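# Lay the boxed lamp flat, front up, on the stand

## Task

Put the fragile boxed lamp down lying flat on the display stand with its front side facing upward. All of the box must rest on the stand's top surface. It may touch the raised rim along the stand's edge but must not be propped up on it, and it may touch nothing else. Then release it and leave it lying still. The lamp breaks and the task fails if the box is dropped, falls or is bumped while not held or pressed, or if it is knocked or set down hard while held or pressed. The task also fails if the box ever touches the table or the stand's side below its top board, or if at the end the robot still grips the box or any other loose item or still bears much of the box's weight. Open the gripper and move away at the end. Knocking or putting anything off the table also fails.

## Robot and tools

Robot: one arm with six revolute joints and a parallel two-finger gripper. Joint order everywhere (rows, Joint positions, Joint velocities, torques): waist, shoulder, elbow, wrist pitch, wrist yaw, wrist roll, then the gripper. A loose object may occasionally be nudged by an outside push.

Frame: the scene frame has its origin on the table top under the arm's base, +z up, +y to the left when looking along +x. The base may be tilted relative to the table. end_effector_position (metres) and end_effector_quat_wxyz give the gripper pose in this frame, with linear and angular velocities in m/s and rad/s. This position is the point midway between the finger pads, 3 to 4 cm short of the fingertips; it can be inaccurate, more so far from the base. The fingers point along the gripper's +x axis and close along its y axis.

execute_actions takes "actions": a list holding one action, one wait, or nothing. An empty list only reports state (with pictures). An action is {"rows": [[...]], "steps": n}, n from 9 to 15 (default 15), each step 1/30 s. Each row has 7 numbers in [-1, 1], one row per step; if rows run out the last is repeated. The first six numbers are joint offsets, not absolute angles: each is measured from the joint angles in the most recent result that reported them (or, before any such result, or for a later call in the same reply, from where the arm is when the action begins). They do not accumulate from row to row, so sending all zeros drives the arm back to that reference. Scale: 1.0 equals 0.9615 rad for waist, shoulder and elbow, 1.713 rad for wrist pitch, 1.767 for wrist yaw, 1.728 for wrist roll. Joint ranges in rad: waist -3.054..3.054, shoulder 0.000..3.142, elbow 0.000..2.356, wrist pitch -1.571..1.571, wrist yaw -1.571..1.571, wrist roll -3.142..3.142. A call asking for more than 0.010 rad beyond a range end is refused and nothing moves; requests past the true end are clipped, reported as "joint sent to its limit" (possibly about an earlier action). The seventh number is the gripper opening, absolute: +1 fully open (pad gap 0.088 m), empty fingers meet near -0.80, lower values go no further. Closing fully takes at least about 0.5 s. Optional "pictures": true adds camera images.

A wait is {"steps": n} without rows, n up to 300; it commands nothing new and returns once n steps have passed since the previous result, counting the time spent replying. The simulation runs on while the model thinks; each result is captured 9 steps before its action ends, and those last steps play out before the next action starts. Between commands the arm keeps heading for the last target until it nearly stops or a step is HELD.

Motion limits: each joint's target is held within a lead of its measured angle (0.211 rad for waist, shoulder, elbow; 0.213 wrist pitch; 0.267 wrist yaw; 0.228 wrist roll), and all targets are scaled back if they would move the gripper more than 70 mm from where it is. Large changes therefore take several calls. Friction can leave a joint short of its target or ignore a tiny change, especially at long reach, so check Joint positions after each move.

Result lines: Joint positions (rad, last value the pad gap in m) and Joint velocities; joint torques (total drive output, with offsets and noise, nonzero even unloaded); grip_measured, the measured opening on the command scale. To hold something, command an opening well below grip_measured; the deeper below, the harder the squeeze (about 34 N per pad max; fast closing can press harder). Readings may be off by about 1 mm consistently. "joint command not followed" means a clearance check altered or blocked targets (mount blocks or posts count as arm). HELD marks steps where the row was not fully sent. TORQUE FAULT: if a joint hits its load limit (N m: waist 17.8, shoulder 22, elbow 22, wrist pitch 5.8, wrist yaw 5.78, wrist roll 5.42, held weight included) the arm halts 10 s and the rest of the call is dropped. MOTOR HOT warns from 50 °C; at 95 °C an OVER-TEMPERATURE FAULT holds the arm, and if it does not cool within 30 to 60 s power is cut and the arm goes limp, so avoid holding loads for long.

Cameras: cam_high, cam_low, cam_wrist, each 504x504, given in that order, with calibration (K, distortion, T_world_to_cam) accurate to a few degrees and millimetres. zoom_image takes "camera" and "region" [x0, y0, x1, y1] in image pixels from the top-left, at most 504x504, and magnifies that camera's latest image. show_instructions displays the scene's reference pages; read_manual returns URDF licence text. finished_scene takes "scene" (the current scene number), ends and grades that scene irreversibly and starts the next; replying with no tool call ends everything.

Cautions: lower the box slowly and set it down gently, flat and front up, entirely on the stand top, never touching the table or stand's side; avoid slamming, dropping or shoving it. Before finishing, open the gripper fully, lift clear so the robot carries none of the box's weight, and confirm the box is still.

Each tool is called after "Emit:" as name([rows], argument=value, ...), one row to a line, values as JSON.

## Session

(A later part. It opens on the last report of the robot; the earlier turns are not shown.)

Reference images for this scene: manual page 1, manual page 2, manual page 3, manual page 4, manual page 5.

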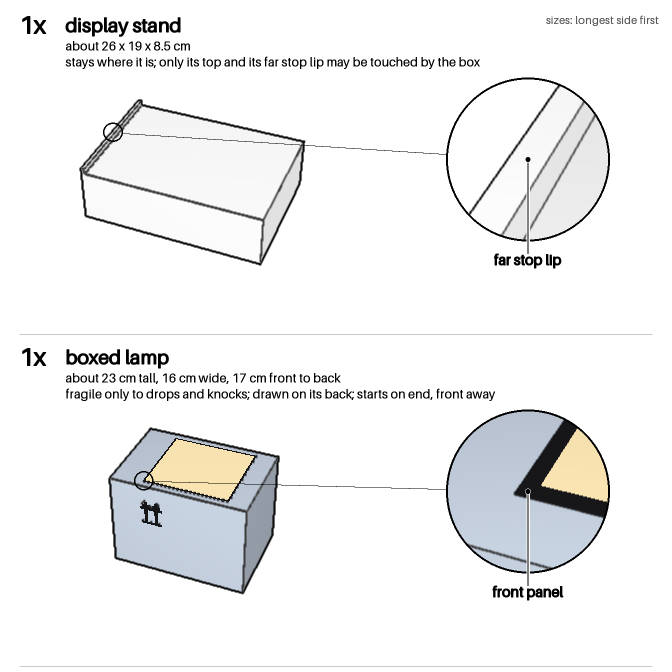

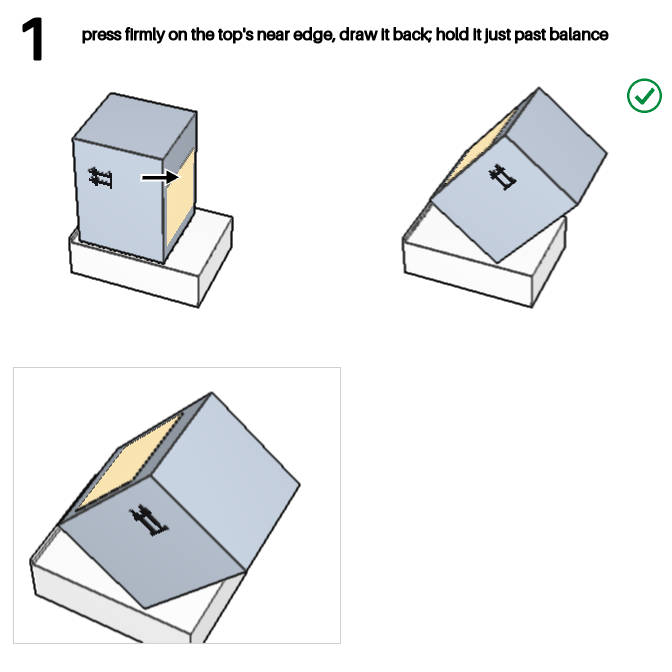

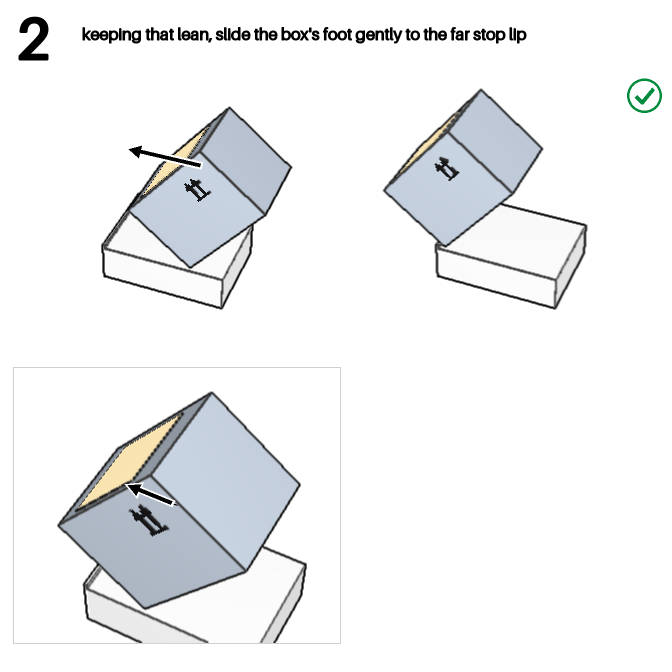

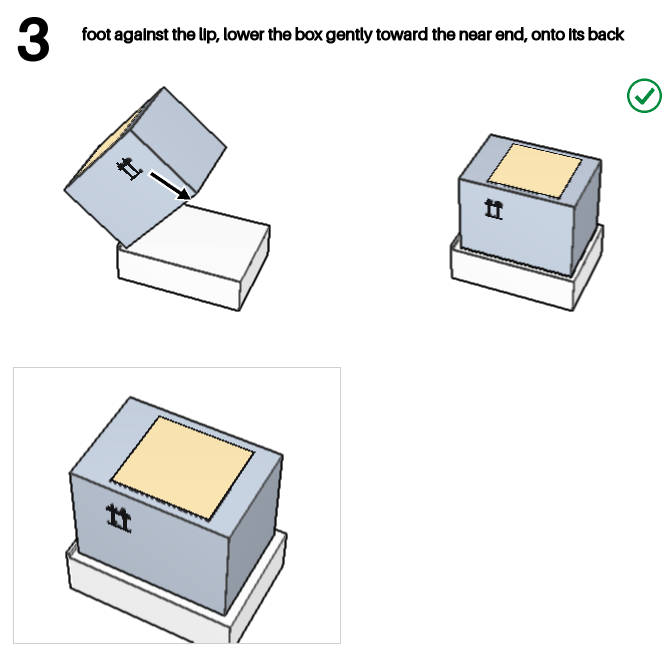

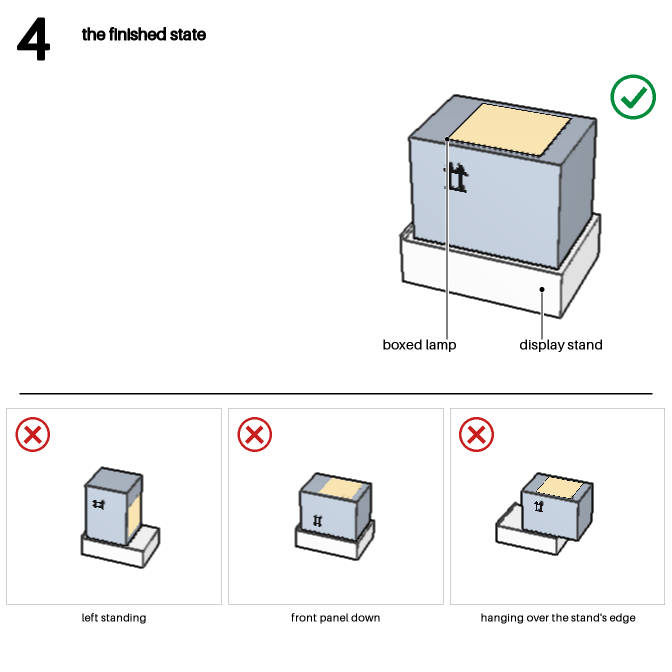

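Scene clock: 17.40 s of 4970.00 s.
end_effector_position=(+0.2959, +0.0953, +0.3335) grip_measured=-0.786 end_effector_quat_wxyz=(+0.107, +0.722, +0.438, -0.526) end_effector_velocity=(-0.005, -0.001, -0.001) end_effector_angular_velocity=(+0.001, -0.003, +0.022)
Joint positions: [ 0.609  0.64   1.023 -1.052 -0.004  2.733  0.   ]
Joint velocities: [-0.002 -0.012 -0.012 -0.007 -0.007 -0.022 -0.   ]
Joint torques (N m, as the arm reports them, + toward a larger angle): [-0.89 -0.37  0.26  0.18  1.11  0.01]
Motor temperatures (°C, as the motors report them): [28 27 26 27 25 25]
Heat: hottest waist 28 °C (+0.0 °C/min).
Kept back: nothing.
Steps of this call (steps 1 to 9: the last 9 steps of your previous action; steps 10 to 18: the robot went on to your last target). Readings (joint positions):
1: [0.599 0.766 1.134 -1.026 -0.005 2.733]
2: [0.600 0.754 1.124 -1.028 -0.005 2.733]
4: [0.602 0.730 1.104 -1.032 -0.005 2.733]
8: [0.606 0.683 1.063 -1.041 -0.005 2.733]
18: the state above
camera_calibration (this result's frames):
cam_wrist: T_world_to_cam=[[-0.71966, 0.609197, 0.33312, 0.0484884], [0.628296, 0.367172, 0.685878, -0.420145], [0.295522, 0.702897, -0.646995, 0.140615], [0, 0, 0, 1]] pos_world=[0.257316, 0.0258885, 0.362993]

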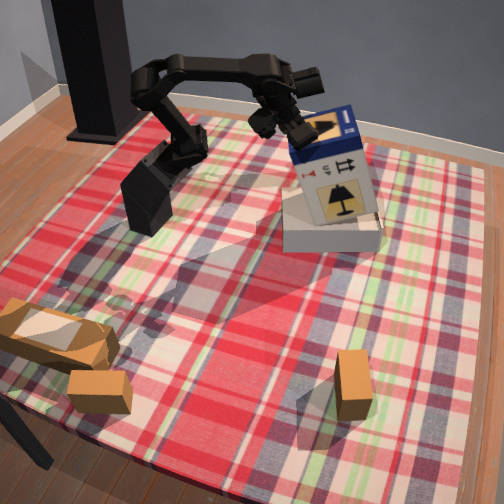

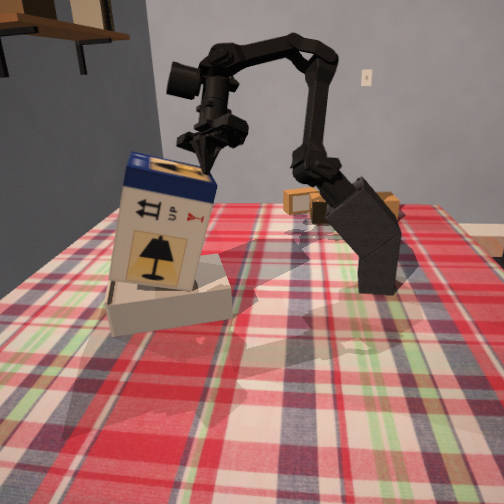

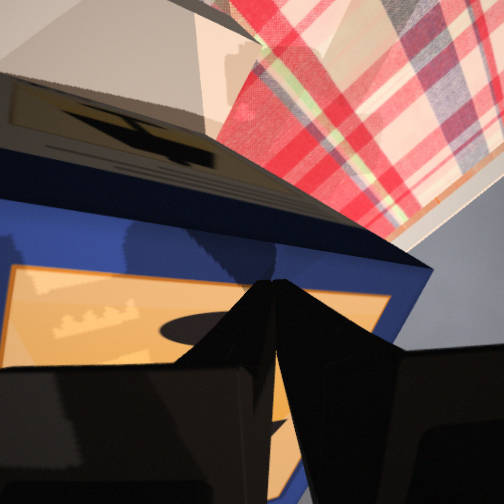

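Emit:
zoom_image(camera="cam_low", region=[60, 140, 260, 340])

Emit:
zoom_image(camera="cam_high", region=[250, 100, 418, 268])

Region (60, 140, 260, 340) of cam_low's 504x504 image, scaled by 2.520, with more detail than that image has.

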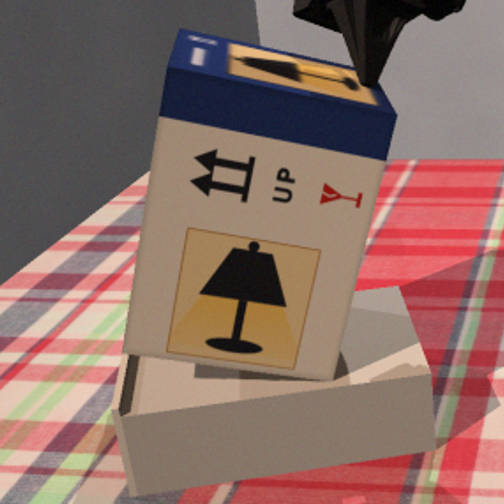

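Region (250, 100, 418, 268) of cam_high's 504x504 image, scaled by 3.000, with more detail than that image has.

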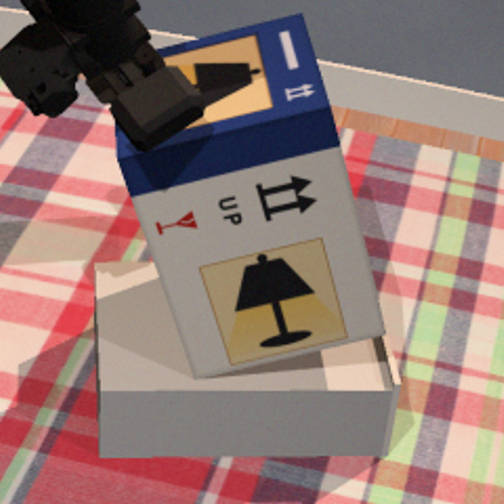

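Foot unmoved.

Emit:
execute_actions([
  {"rows":[[-0.01,0.015,-0.053,-0.005,0.02,0,-0.9],[-0.009,0.006,-0.059,-0.005,0.02,0,-0.9],[-0.009,-0.003,-0.065,-0.006,0.019,0,-0.9],[-0.008,-0.011,-0.07,-0.007,0.019,0,-0.9],[-0.008,-0.02,-0.076,-0.008,0.019,0,-0.9],[-0.007,-0.028,-0.081,-0.008,0.018,0,-0.9],[-0.007,-0.037,-0.087,-0.009,0.018,0,-0.9],[-0.007,-0.045,-0.092,-0.01,0.018,0,-0.9],[-0.006,-0.054,-0.098,-0.011,0.018,0,-0.9],[-0.006,-0.062,-0.103,-0.011,0.017,0,-0.9],[-0.005,-0.071,-0.109,-0.012,0.017,0,-0.9],[-0.005,-0.079,-0.114,-0.013,0.017,0,-0.9],[-0.005,-0.088,-0.12,-0.014,0.016,0,-0.9],[-0.004,-0.096,-0.126,-0.014,0.016,0,-0.9],[-0.004,-0.105,-0.131,-0.015,0.016,0,-0.9]],"steps":15},
])

Emit:
execute_actions([
  {"steps":18},
], pictures=true)

Emit:
zoom_image(camera="cam_low", region=[60, 140, 260, 340])

Emit:
zoom_image(camera="cam_high", region=[250, 100, 418, 268])

Scene clock: 18.93 s of 4970.00 s.
end_effector_position=(+0.2896, +0.0928, +0.3323) grip_measured=-0.786 end_effector_quat_wxyz=(+0.107, +0.721, +0.438, -0.526) end_effector_velocity=(-0.060, -0.019, -0.013) end_effector_angular_velocity=(+0.001, +0.047, +0.043)
Joint positions: [ 0.61   0.613  1.    -1.056 -0.004  2.733  0.   ]
Joint velocities: [ 0.007 -0.203 -0.178 -0.081 -0.022 -0.007 -0.   ]
Joint torques (N m, as the arm reports them, + toward a larger angle): [-0.88 -1.09  0.85  0.18  0.95  0.03]
Motor temperatures (°C, as the motors report them): [28 27 26 27 26 25]
Heat: hottest waist 28 °C (+0.0 °C/min).
Steps of this call (steps 1 to 15: the robot went on to your last target; steps 16 to 40: nothing new was sent; steps 41 to 46: the first 6 steps of this action). Readings (joint positions):
41: [0.609 0.638 1.022 -1.052 -0.004 2.733]
42: [0.609 0.635 1.020 -1.052 -0.004 2.733]
44: [0.610 0.626 1.011 -1.052 -0.004 2.733]
46: the state above

Scene clock: 19.53 s of 4970.00 s.
end_effector_position=(+0.2678, +0.0845, +0.3247) grip_measured=-0.786 end_effector_quat_wxyz=(+0.110, +0.717, +0.438, -0.532) end_effector_velocity=(-0.003, +0.001, -0.003) end_effector_angular_velocity=(+0.004, +0.008, -0.005)
Joint positions: [ 0.61   0.532  0.924 -1.077  0.003  2.733  0.   ]
Joint velocities: [-0.002 -0.007 -0.017  0.007 -0.007  0.007 -0.   ]
Joint torques (N m, as the arm reports them, + toward a larger angle): [-0.71 -1.78  2.61  0.56  0.56 -0.04]
Motor temperatures (°C, as the motors report them): [28 27 26 27 26 25]
Heat: hottest waist 28 °C (+0.0 °C/min).
Kept back: nothing.
Steps of this call (steps 1 to 9: the last 9 steps of your previous action; steps 10 to 18: the robot went on to your last target). Readings (joint positions):
1: [0.610 0.606 0.995 -1.058 -0.004 2.733]
2: [0.610 0.599 0.988 -1.060 -0.004 2.733]
4: [0.610 0.585 0.976 -1.063 -0.003 2.733]
8: [0.610 0.557 0.950 -1.070 -0.001 2.733]
18: the state above
camera_calibration (this result's frames):
cam_wrist: T_world_to_cam=[[-0.720025, 0.60852, 0.333568, 0.0378414], [0.633187, 0.379405, 0.67463, -0.391171], [0.283969, 0.696961, -0.658488, 0.158145], [0, 0, 0, 1]] pos_world=[0.230023, 0.0151639, 0.355409]

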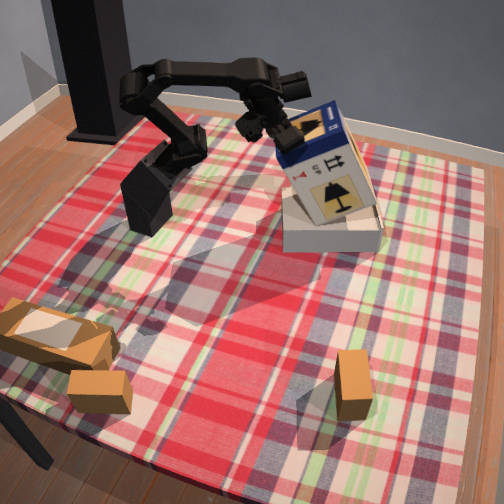

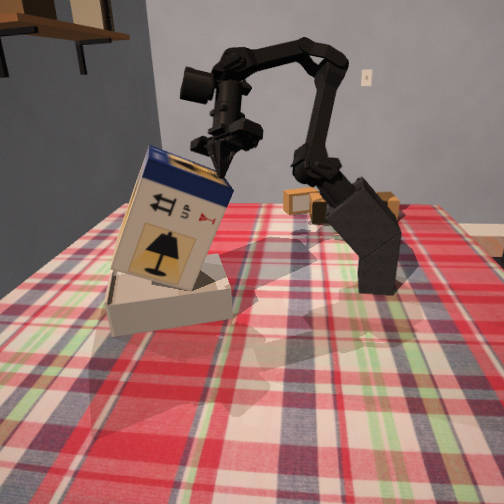

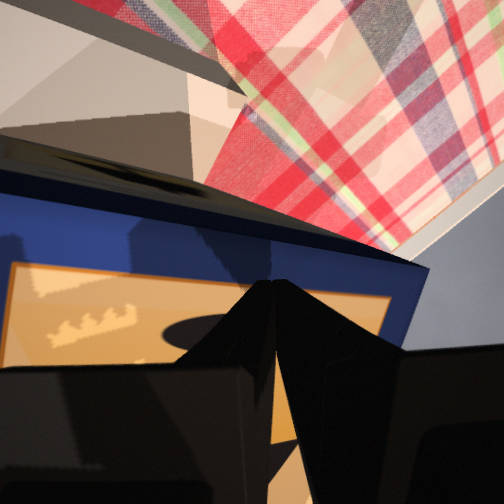

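Region (60, 140, 260, 340) of cam_low's 504x504 image, scaled by 2.520, with more detail than that image has.

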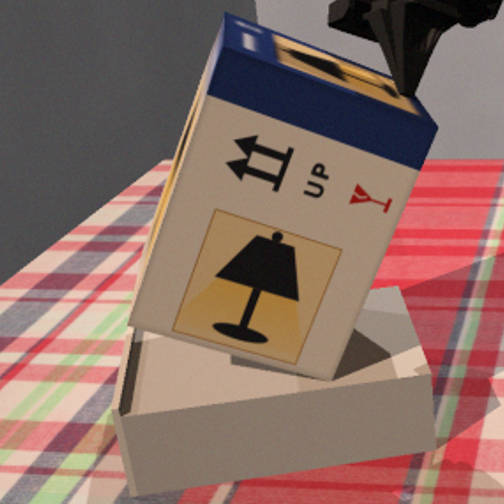

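Region (250, 100, 418, 268) of cam_high's 504x504 image, scaled by 3.000, with more detail than that image has.

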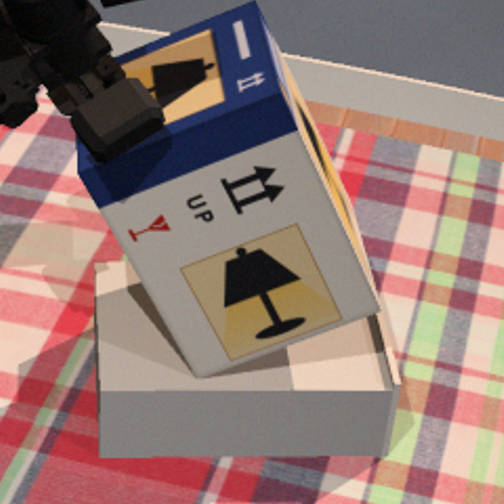

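Emit:
execute_actions([
  {"rows":[[-0.007,0.001,-0.036,0.004,0.012,0,-0.9],[-0.009,-0.006,-0.044,0.008,0.012,0,-0.9],[-0.011,-0.012,-0.051,0.012,0.011,0,-0.9],[-0.012,-0.019,-0.059,0.016,0.011,0,-0.9],[-0.014,-0.025,-0.067,0.02,0.011,0,-0.9],[-0.016,-0.031,-0.075,0.024,0.011,0,-0.9],[-0.018,-0.038,-0.083,0.028,0.01,0,-0.9],[-0.02,-0.044,-0.09,0.031,0.01,0,-0.9],[-0.022,-0.051,-0.098,0.035,0.01,0,-0.9],[-0.024,-0.057,-0.106,0.039,0.009,0,-0.9],[-0.026,-0.063,-0.114,0.043,0.009,0,-0.9],[-0.027,-0.07,-0.122,0.047,0.009,0,-0.9],[-0.029,-0.076,-0.129,0.051,0.008,0,-0.9],[-0.031,-0.083,-0.137,0.055,0.008,0,-0.9],[-0.033,-0.089,-0.145,0.059,0.008,0,-0.9]],"steps":15},
])

Emit:
execute_actions([
  {"steps":18},
], pictures=true)

Emit:
zoom_image(camera="cam_low", region=[60, 140, 260, 340])

Emit:
zoom_image(camera="cam_high", region=[250, 100, 418, 268])

Scene clock: 20.77 s of 4970.00 s.
end_effector_position=(+0.2661, +0.0844, +0.3227) grip_measured=-0.786 end_effector_quat_wxyz=(+0.109, +0.723, +0.435, -0.525) end_effector_velocity=(-0.013, +0.002, -0.022) end_effector_angular_velocity=(+0.050, -0.108, -0.062)
Joint positions: [ 0.609  0.509  0.898 -1.055  0.003  2.733  0.   ]
Joint velocities: [-0.037 -0.164 -0.212  0.183 -0.022 -0.022 -0.   ]
Joint torques (N m, as the arm reports them, + toward a larger angle): [-1.1  -1.38  2.54  0.85  0.43  0.06]
Motor temperatures (°C, as the motors report them): [28 27 26 27 26 25]
Heat: hottest waist 28 °C (+0.0 °C/min).
Steps of this call (steps 1 to 15: the robot went on to your last target; steps 16 to 31: nothing new was sent; steps 32 to 37: the first 6 steps of this action). Readings (joint positions):
32: [0.610 0.530 0.923 -1.077 0.003 2.733]
33: [0.610 0.528 0.921 -1.076 0.003 2.733]
35: [0.610 0.519 0.911 -1.067 0.003 2.733]
37: the state above

Scene clock: 21.37 s of 4970.00 s.
end_effector_position=(+0.2598, +0.0832, +0.3082) grip_measured=-0.786 end_effector_quat_wxyz=(+0.107, +0.739, +0.419, -0.517) end_effector_velocity=(-0.000, +0.002, +0.002) end_effector_angular_velocity=(+0.022, -0.007, +0.006)
Joint positions: [ 0.584  0.448  0.802 -0.981  0.007  2.733  0.   ]
Joint velocities: [-0.002 -0.007 -0.002  0.007 -0.022 -0.007 -0.   ]
Joint torques (N m, as the arm reports them, + toward a larger angle): [-0.86 -2.34  4.01  0.97  0.11  0.03]
Motor temperatures (°C, as the motors report them): [28 27 26 27 26 25]
Heat: hottest waist 28 °C (+0.0 °C/min).
Kept back: nothing.
Steps of this call (steps 1 to 9: the last 9 steps of your previous action; steps 10 to 18: the robot went on to your last target). Readings (joint positions):
1: [0.607 0.503 0.891 -1.049 0.003 2.733]
2: [0.605 0.498 0.883 -1.043 0.003 2.733]
4: [0.600 0.489 0.866 -1.031 0.005 2.733]
8: [0.591 0.469 0.831 -1.006 0.007 2.733]
18: the state above
camera_calibration (this result's frames):
cam_wrist: T_world_to_cam=[[-0.705971, 0.640523, 0.302218, 0.0416944], [0.618302, 0.34928, 0.704064, -0.377138], [0.34541, 0.683911, -0.642618, 0.130636], [0, 0, 0, 1]] pos_world=[0.217497, 0.0156771, 0.336877]

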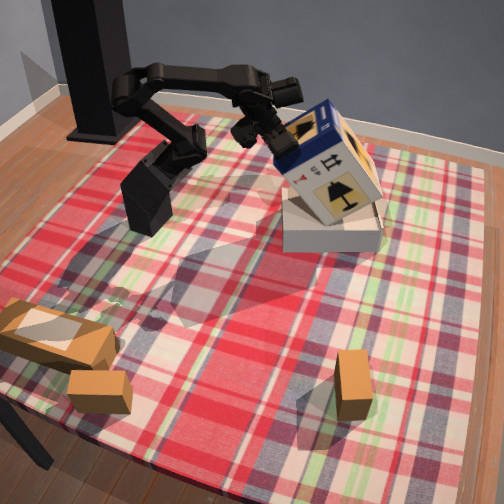

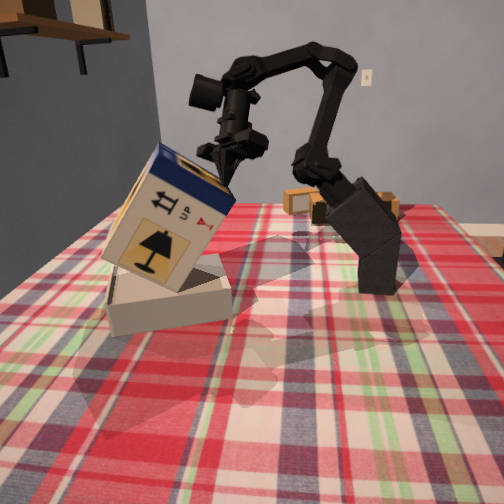

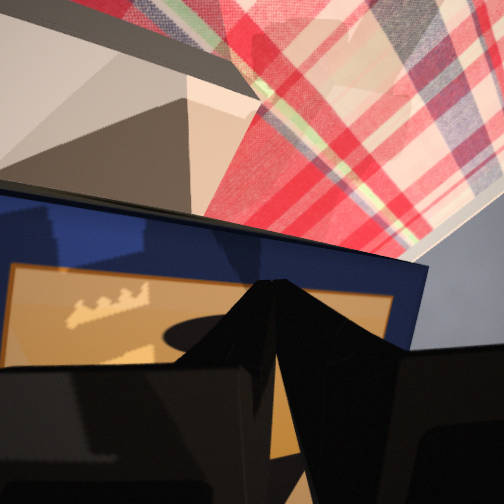

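Region (60, 140, 260, 340) of cam_low's 504x504 image, scaled by 2.520, with more detail than that image has.

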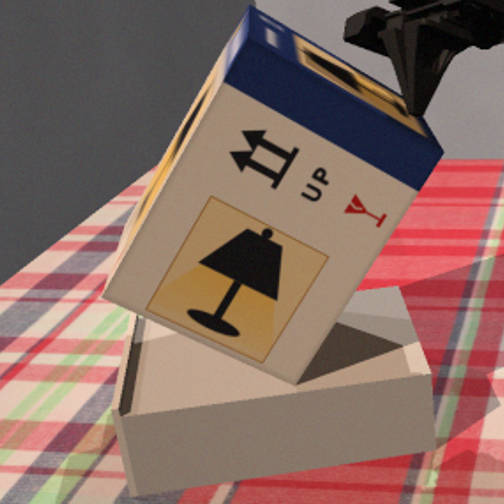

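Region (250, 100, 418, 268) of cam_high's 504x504 image, scaled by 3.000, with more detail than that image has.

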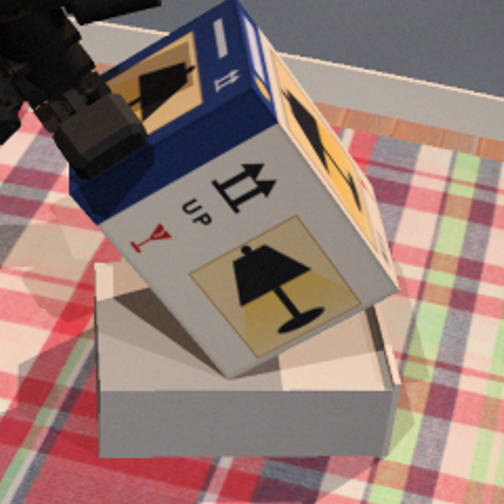

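Emit:
execute_actions([
  {"rows":[[-0.007,0.006,-0.008,0.004,0.005,0,-0.9],[-0.008,0.014,0.003,0.006,0.005,0,-0.9],[-0.009,0.023,0.012,0.01,0.005,0,-0.9],[-0.011,0.033,0.018,0.016,0.005,0,-0.9],[-0.012,0.044,0.023,0.023,0.004,0,-0.9],[-0.014,0.054,0.028,0.029,0.004,0,-0.9],[-0.015,0.065,0.033,0.036,0.004,0,-0.9],[-0.017,0.075,0.038,0.042,0.004,0,-0.9],[-0.019,0.086,0.043,0.049,0.004,0,-0.9],[-0.02,0.096,0.048,0.055,0.004,0,-0.9],[-0.022,0.107,0.053,0.062,0.003,0,-0.9],[-0.023,0.117,0.058,0.068,0.003,0,-0.9],[-0.025,0.128,0.063,0.075,0.003,0,-0.9],[-0.027,0.138,0.067,0.081,0.003,0,-0.9],[-0.028,0.148,0.071,0.087,0.003,0,-0.9]],"steps":15},
])

Emit:
execute_actions([
  {"steps":18},
], pictures=true)

Emit:
zoom_image(camera="cam_low", region=[60, 140, 260, 340])

Emit:
zoom_image(camera="cam_high", region=[250, 100, 418, 268])

Scene clock: 22.33 s of 4970.00 s.
end_effector_position=(+0.2652, +0.0853, +0.3075) grip_measured=-0.786 end_effector_quat_wxyz=(+0.107, +0.741, +0.416, -0.515) end_effector_velocity=(+0.078, +0.030, -0.002) end_effector_angular_velocity=(+0.009, -0.103, -0.064)
Joint positions: [ 0.58   0.466  0.807 -0.961  0.007  2.733  0.   ]
Joint velocities: [-0.042  0.261  0.105  0.271  0.007 -0.022 -0.   ]
Joint torques (N m, as the arm reports them, + toward a larger angle): [-0.52 -1.21  6.99  1.12 -0.03  0.04]
Motor temperatures (°C, as the motors report them): [28 27 26 27 26 25]
Heat: hottest waist 28 °C (+0.0 °C/min).
Steps of this call (steps 1 to 15: the robot went on to your last target; steps 16 to 23: nothing new was sent; steps 24 to 29: the first 6 steps of this action). Readings (joint positions):
24: [0.584 0.447 0.801 -0.981 0.007 2.733]
25: [0.583 0.447 0.801 -0.980 0.007 2.733]
27: [0.582 0.452 0.802 -0.975 0.007 2.733]
29: the state above

Scene clock: 22.93 s of 4970.00 s.
end_effector_position=(+0.3028, +0.0988, +0.3098) grip_measured=-0.786 end_effector_quat_wxyz=(+0.101, +0.765, +0.402, -0.493) end_effector_velocity=(+0.005, +0.002, -0.000) end_effector_angular_velocity=(+0.005, -0.012, -0.002)
Joint positions: [ 0.563  0.577  0.863 -0.837  0.006  2.733  0.   ]
Joint velocities: [-0.007  0.012  0.002  0.022 -0.007 -0.007 -0.   ]
Joint torques (N m, as the arm reports them, + toward a larger angle): [-0.42 -1.79  6.64  0.95 -0.06  0.02]
Motor temperatures (°C, as the motors report them): [28 27 26 27 26 25]
Heat: hottest waist 28 °C (+0.0 °C/min).
Kept back: nothing.
Steps of this call (steps 1 to 9: the last 9 steps of your previous action; steps 10 to 18: the robot went on to your last target). Readings (joint positions):
1: [0.578 0.475 0.812 -0.951 0.007 2.733]
2: [0.577 0.485 0.816 -0.941 0.008 2.733]
4: [0.574 0.504 0.826 -0.920 0.008 2.733]
8: [0.568 0.542 0.847 -0.876 0.007 2.733]
18: the state above
camera_calibration (this result's frames):
cam_wrist: T_world_to_cam=[[-0.692083, 0.668956, 0.271144, 0.0642118], [0.590118, 0.308052, 0.746234, -0.41078], [0.415671, 0.676463, -0.60796, 0.0749188], [0, 0, 0, 1]] pos_world=[0.255707, 0.0329069, 0.334675]

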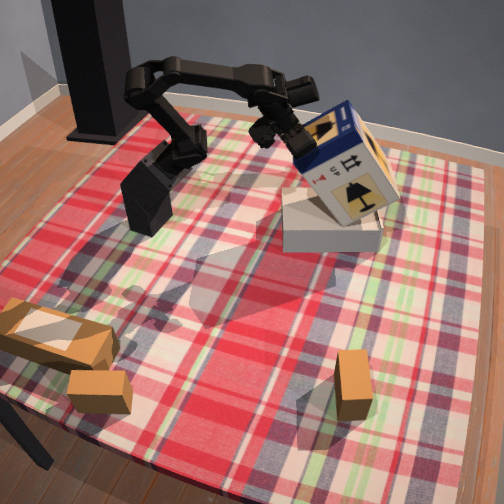

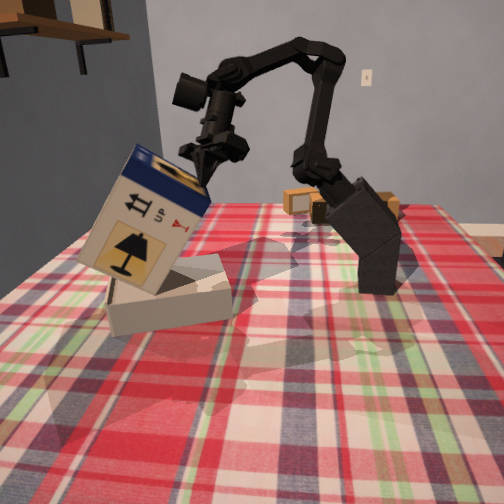

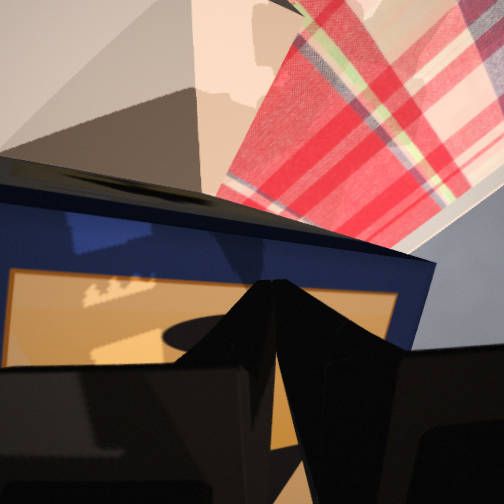

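Region (60, 140, 260, 340) of cam_low's 504x504 image, scaled by 2.520, with more detail than that image has.

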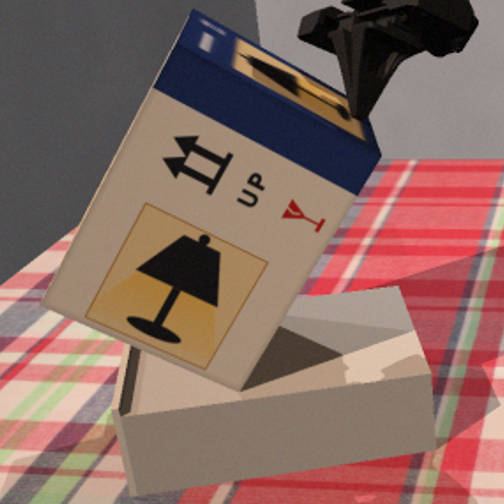

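Region (250, 100, 418, 268) of cam_high's 504x504 image, scaled by 3.000, with more detail than that image has.

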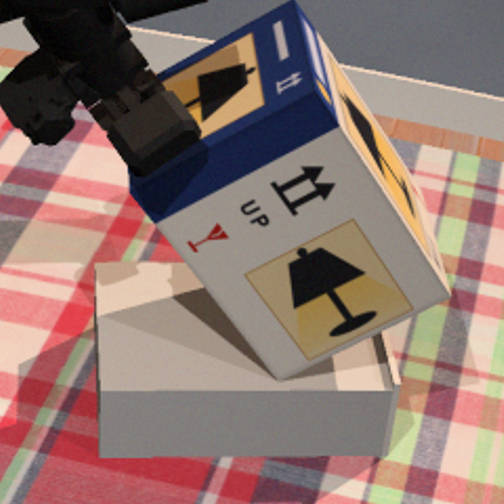

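Emit:
execute_actions(actions=[])

Scene clock: 24.30 s of 4970.00 s.
end_effector_position=(+0.3032, +0.0989, +0.3099) grip_measured=-0.786 end_effector_quat_wxyz=(+0.101, +0.765, +0.402, -0.493) end_effector_velocity=(-0.001, -0.003, -0.002) end_effector_angular_velocity=(-0.019, -0.007, +0.013)
Joint positions: [ 0.563  0.578  0.864 -0.836  0.006  2.733  0.   ]
Joint velocities: [-0.007 -0.002 -0.002 -0.007  0.007 -0.022 -0.   ]
Joint torques (N m, as the arm reports them, + toward a larger angle): [-0.48 -1.83  6.85  1.04 -0.08  0.06]
Motor temperatures (°C, as the motors report them): [28 27 26 27 26 25]
Heat: hottest waist 28 °C (+0.0 °C/min).
Kept back: nothing.
Steps of this call (steps 1 to 15: the robot went on to your last target; steps 16 to 41: nothing new was sent). Readings (joint positions):
1: [0.563 0.578 0.863 -0.837 0.006 2.733]
2: [0.563 0.578 0.864 -0.837 0.006 2.733]
4: [0.563 0.578 0.864 -0.836 0.006 2.733]
8: [0.563 0.578 0.864 -0.836 0.006 2.733]
41: the state above
The arm was judged still, so your last target was given up. Only a new action makes it travel on or press farther. Fingers that are still opening or closing keep moving.
camera_calibration (this result's frames):
cam_wrist: T_world_to_cam=[[-0.692036, 0.669099, 0.270911, 0.06441], [0.589751, 0.30764, 0.746694, -0.411107], [0.416269, 0.676509, -0.6075, 0.074366], [0, 0, 0, 1]] pos_world=[0.256069, 0.0330669, 0.334699]

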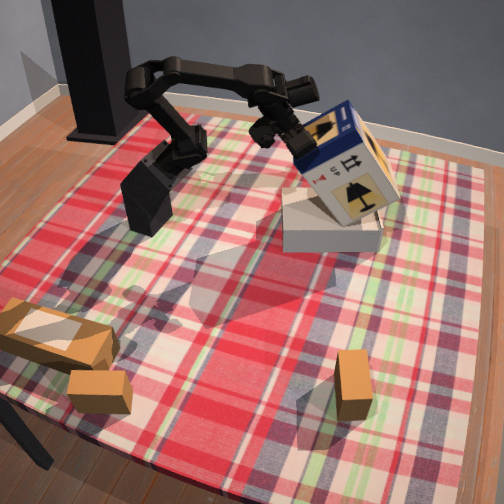

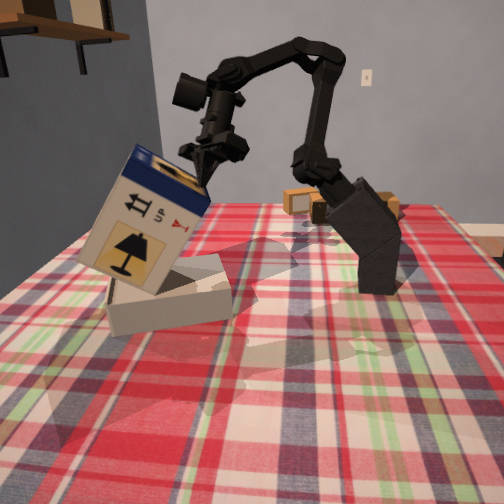

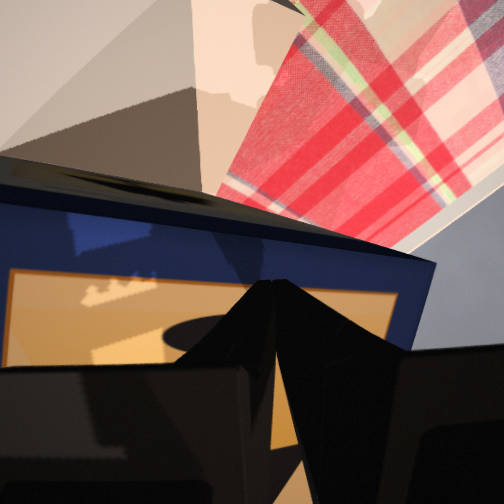

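Emit:
execute_actions([
  {"rows":[[-0.0074,0.0212,0.0111,0.0064,0.0034,0,-0.9],[-0.0086,0.0298,0.0161,0.0106,0.0034,0,-0.9],[-0.0097,0.0385,0.021,0.0147,0.0034,0,-0.9],[-0.0109,0.0472,0.0259,0.0188,0.0034,0,-0.9],[-0.0121,0.0558,0.0308,0.0229,0.0034,0,-0.9],[-0.0133,0.0645,0.0358,0.0271,0.0034,0,-0.9],[-0.0145,0.0732,0.0407,0.0312,0.0034,0,-0.9],[-0.0156,0.0818,0.0456,0.0353,0.0034,0,-0.9],[-0.0168,0.0905,0.0505,0.0394,0.0034,0,-0.9],[-0.018,0.0992,0.0555,0.0436,0.0034,0,-0.9],[-0.0192,0.1078,0.0604,0.0477,0.0034,0,-0.9],[-0.0204,0.1165,0.0653,0.0518,0.0034,0,-0.9],[-0.0215,0.1252,0.0702,0.0559,0.0034,0,-0.9],[-0.0227,0.1338,0.0752,0.0601,0.0034,0,-0.9],[-0.0239,0.1425,0.0801,0.0642,0.0034,0,-0.9]]},
])

Emit:
execute_actions([
  {"steps":18},
], pictures=true)

Emit:
zoom_image(camera="cam_low", region=[60,140,260,340])

Emit:
zoom_image(camera="cam_high", region=[250,100,418,268])

Scene clock: 25.70 s of 4970.00 s.
end_effector_position=(+0.3120, +0.1022, +0.3100) grip_measured=-0.786 end_effector_quat_wxyz=(+0.100, +0.769, +0.399, -0.489) end_effector_velocity=(+0.070, +0.026, +0.003) end_effector_angular_velocity=(+0.035, -0.071, -0.067)
Joint positions: [ 0.56   0.607  0.88  -0.81   0.006  2.733  0.   ]
Joint velocities: [-0.037  0.232  0.134  0.198 -0.022  0.007 -0.   ]
Joint torques (N m, as the arm reports them, + toward a larger angle): [-0.57 -1.91  6.84  1.01 -0.02  0.05]
Motor temperatures (°C, as the motors report them): [28 27 26 27 26 25]
Heat: hottest waist 28 °C (+0.0 °C/min).
Steps of this call (steps 1 to 36: nothing new was sent; steps 37 to 42: the first 6 steps of this action). Readings (joint positions):
37: [0.563 0.580 0.865 -0.836 0.006 2.733]
38: [0.563 0.582 0.866 -0.834 0.006 2.733]
40: [0.562 0.593 0.871 -0.823 0.006 2.733]
42: the state above

Scene clock: 26.30 s of 4970.00 s.
end_effector_position=(+0.3409, +0.1124, +0.3098) grip_measured=-0.786 end_effector_quat_wxyz=(+0.097, +0.782, +0.389, -0.476) end_effector_velocity=(+0.001, +0.003, -0.001) end_effector_angular_velocity=(+0.002, -0.008, +0.024)
Joint positions: [ 0.547  0.701  0.934 -0.729  0.006  2.733  0.   ]
Joint velocities: [ 0.002  0.012  0.002  0.007 -0.007 -0.022 -0.   ]
Joint torques (N m, as the arm reports them, + toward a larger angle): [-0.17 -2.25  6.71  0.99 -0.04  0.08]
Motor temperatures (°C, as the motors report them): [28 27 26 27 25 25]
Heat: hottest waist 28 °C (+0.0 °C/min).
Kept back: nothing.
Steps of this call (steps 1 to 9: the last 9 steps of your previous action; steps 10 to 18: the robot went on to your last target). Readings (joint positions):
1: [0.559 0.615 0.884 -0.804 0.006 2.733]
2: [0.558 0.623 0.889 -0.797 0.006 2.733]
4: [0.555 0.639 0.898 -0.783 0.006 2.733]
8: [0.551 0.671 0.916 -0.755 0.006 2.733]
18: the state above
camera_calibration (this result's frames):
cam_wrist: T_world_to_cam=[[-0.679887, 0.689914, 0.248541, 0.0819768], [0.567301, 0.28007, 0.774423, -0.435231], [0.464676, 0.667517, -0.581805, 0.026072], [0, 0, 0, 1]] pos_world=[0.290527, 0.0479348, 0.331847]

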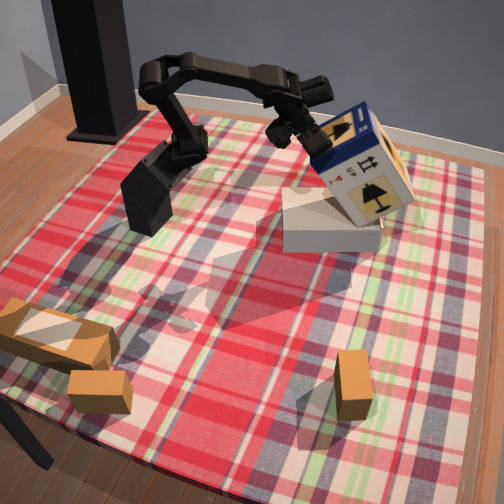

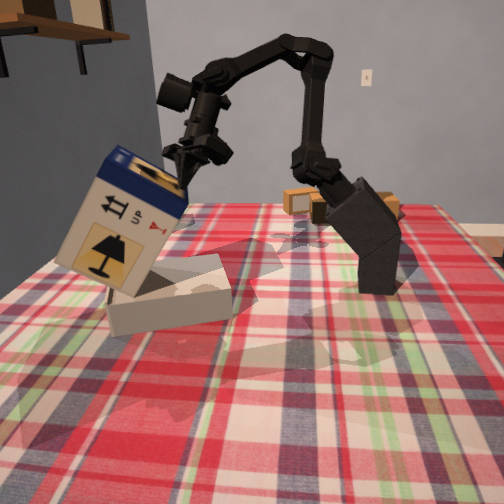

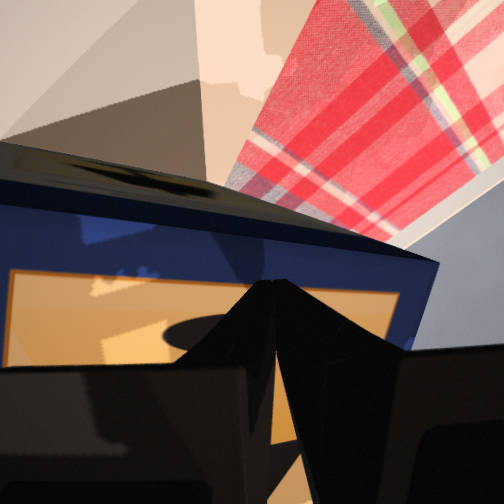

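Region (60, 140, 260, 340) of cam_low's 504x504 image, scaled by 2.520, with more detail than that image has.

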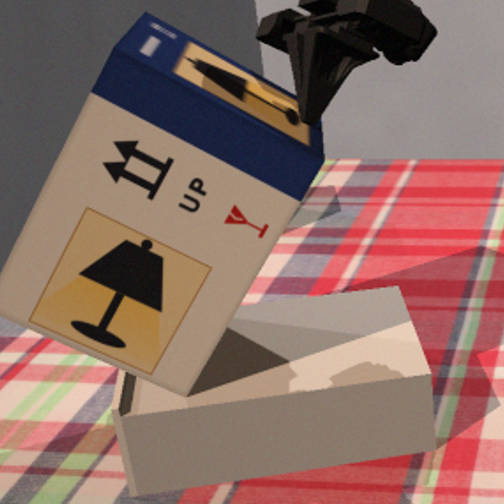

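Region (250, 100, 418, 268) of cam_high's 504x504 image, scaled by 3.000, with more detail than that image has.

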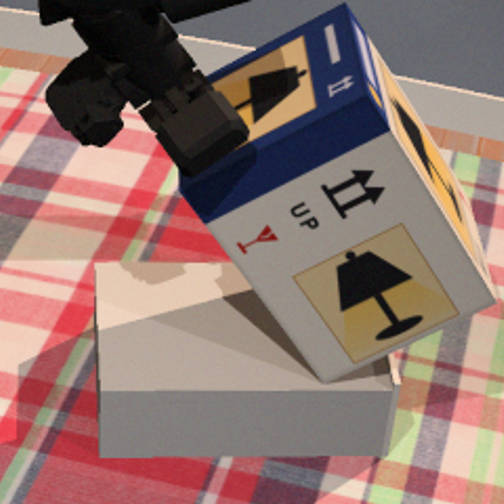

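Emit:
execute_actions([
  {"rows":[[-0.0088,0.023,0.0128,0.0051,0.0034,0,-0.9],[-0.0103,0.0314,0.0183,0.0084,0.0034,0,-0.9],[-0.0118,0.0398,0.0238,0.0117,0.0034,0,-0.9],[-0.0133,0.0482,0.0293,0.015,0.0034,0,-0.9],[-0.0148,0.0566,0.0347,0.0184,0.0034,0,-0.9],[-0.0163,0.065,0.0402,0.0217,0.0034,0,-0.9],[-0.0178,0.0734,0.0457,0.025,0.0034,0,-0.9],[-0.0193,0.0818,0.0512,0.0283,0.0034,0,-0.9],[-0.0206,0.0892,0.056,0.0312,0.0034,0,-0.9],[-0.0219,0.0965,0.0608,0.0341,0.0034,0,-0.9],[-0.023,0.1028,0.0649,0.0366,0.0034,0,-0.9],[-0.0239,0.1081,0.0684,0.0386,0.0034,0,-0.9],[-0.0247,0.1123,0.0711,0.0403,0.0034,0,-0.9],[-0.0254,0.1165,0.0738,0.042,0.0034,0,-0.9],[-0.026,0.1196,0.0759,0.0432,0.0034,0,-0.9]]},
])

Emit:
execute_actions([
  {"steps":18},
], pictures=true)

Emit:
zoom_image(camera="cam_low", region=[60,140,260,340])

Emit:
zoom_image(camera="cam_high", region=[250,100,418,268])

Scene clock: 27.77 s of 4970.00 s.
end_effector_position=(+0.3498, +0.1151, +0.3098) grip_measured=-0.786 end_effector_quat_wxyz=(+0.097, +0.786, +0.386, -0.473) end_effector_velocity=(+0.061, +0.022, -0.005) end_effector_angular_velocity=(+0.007, -0.035, -0.035)
Joint positions: [ 0.542  0.729  0.953 -0.708  0.005  2.733  0.   ]
Joint velocities: [-0.042  0.227  0.149  0.125 -0.022 -0.007 -0.   ]
Joint torques (N m, as the arm reports them, + toward a larger angle): [ 0.06 -2.39  7.    1.04 -0.08 -0.02]
Motor temperatures (°C, as the motors report them): [28 27 26 27 25 25]
Heat: hottest waist 28 °C (+0.0 °C/min).
Steps of this call (steps 1 to 15: the robot went on to your last target; steps 16 to 38: nothing new was sent; steps 39 to 44: the first 6 steps of this action). Readings (joint positions):
39: [0.547 0.703 0.935 -0.729 0.006 2.733]
40: [0.547 0.705 0.937 -0.728 0.006 2.733]
42: [0.545 0.715 0.944 -0.719 0.006 2.733]
44: the state above

Scene clock: 28.37 s of 4970.00 s.
end_effector_position=(+0.3712, +0.1217, +0.3079) grip_measured=-0.786 end_effector_quat_wxyz=(+0.096, +0.795, +0.377, -0.466) end_effector_velocity=(+0.003, +0.001, +0.001) end_effector_angular_velocity=(+0.005, -0.008, +0.004)
Joint positions: [ 0.529  0.802  0.999 -0.658  0.005  2.733  0.   ]
Joint velocities: [-0.002  0.007  0.007  0.007 -0.007 -0.007 -0.   ]
Joint torques (N m, as the arm reports them, + toward a larger angle): [-0.11 -2.78  7.09  1.08  0.    0.05]
Motor temperatures (°C, as the motors report them): [28 27 26 27 25 25]
Heat: hottest waist 28 °C (+0.0 °C/min).
Kept back: nothing.
Steps of this call (steps 1 to 9: the last 9 steps of your previous action; steps 10 to 18: the robot went on to your last target). Readings (joint positions):
1: [0.541 0.737 0.958 -0.703 0.005 2.733]
2: [0.539 0.745 0.963 -0.698 0.005 2.733]
4: [0.536 0.760 0.972 -0.688 0.005 2.733]
8: [0.532 0.786 0.989 -0.670 0.005 2.733]
18: the state above
camera_calibration (this result's frames):
cam_wrist: T_world_to_cam=[[-0.667316, 0.708226, 0.230445, 0.0953367], [0.552433, 0.26317, 0.790923, -0.451063], [0.499506, 0.655101, -0.566866, -0.0113281], [0, 0, 0, 1]] pos_world=[0.31846, 0.0586075, 0.328364]

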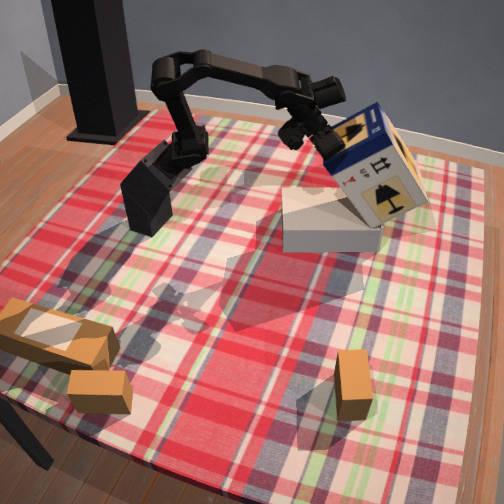

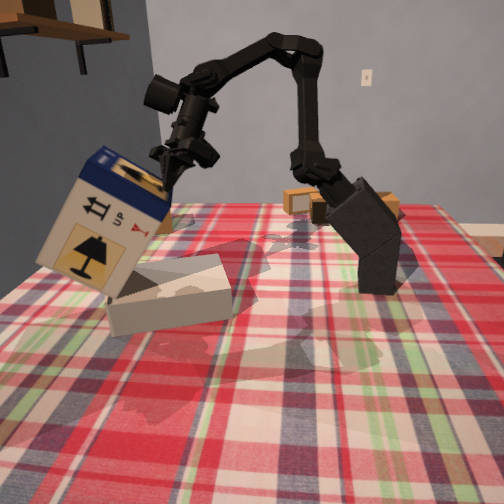

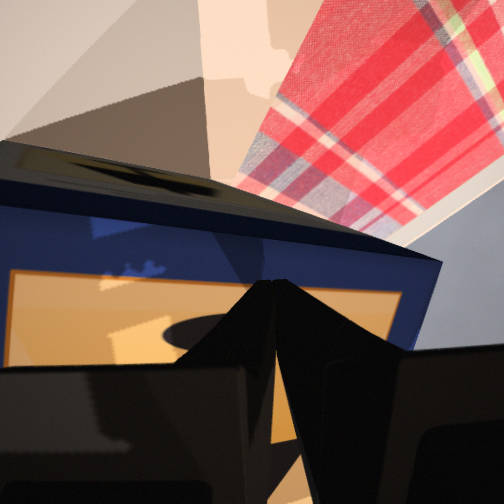

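Region (60, 140, 260, 340) of cam_low's 504x504 image, scaled by 2.520, with more detail than that image has.

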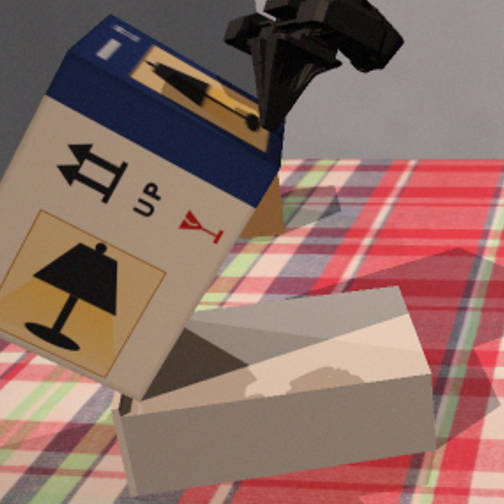

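Region (250, 100, 418, 268) of cam_high's 504x504 image, scaled by 3.000, with more detail than that image has.

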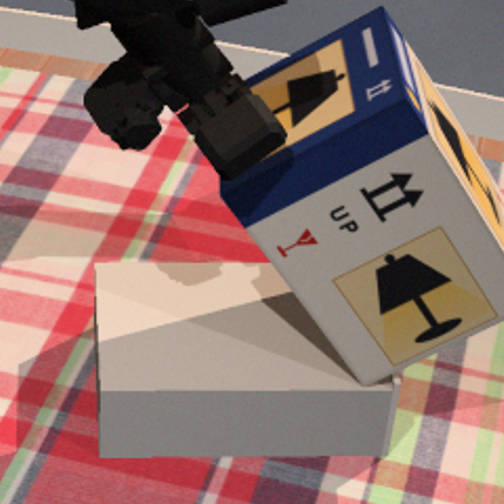

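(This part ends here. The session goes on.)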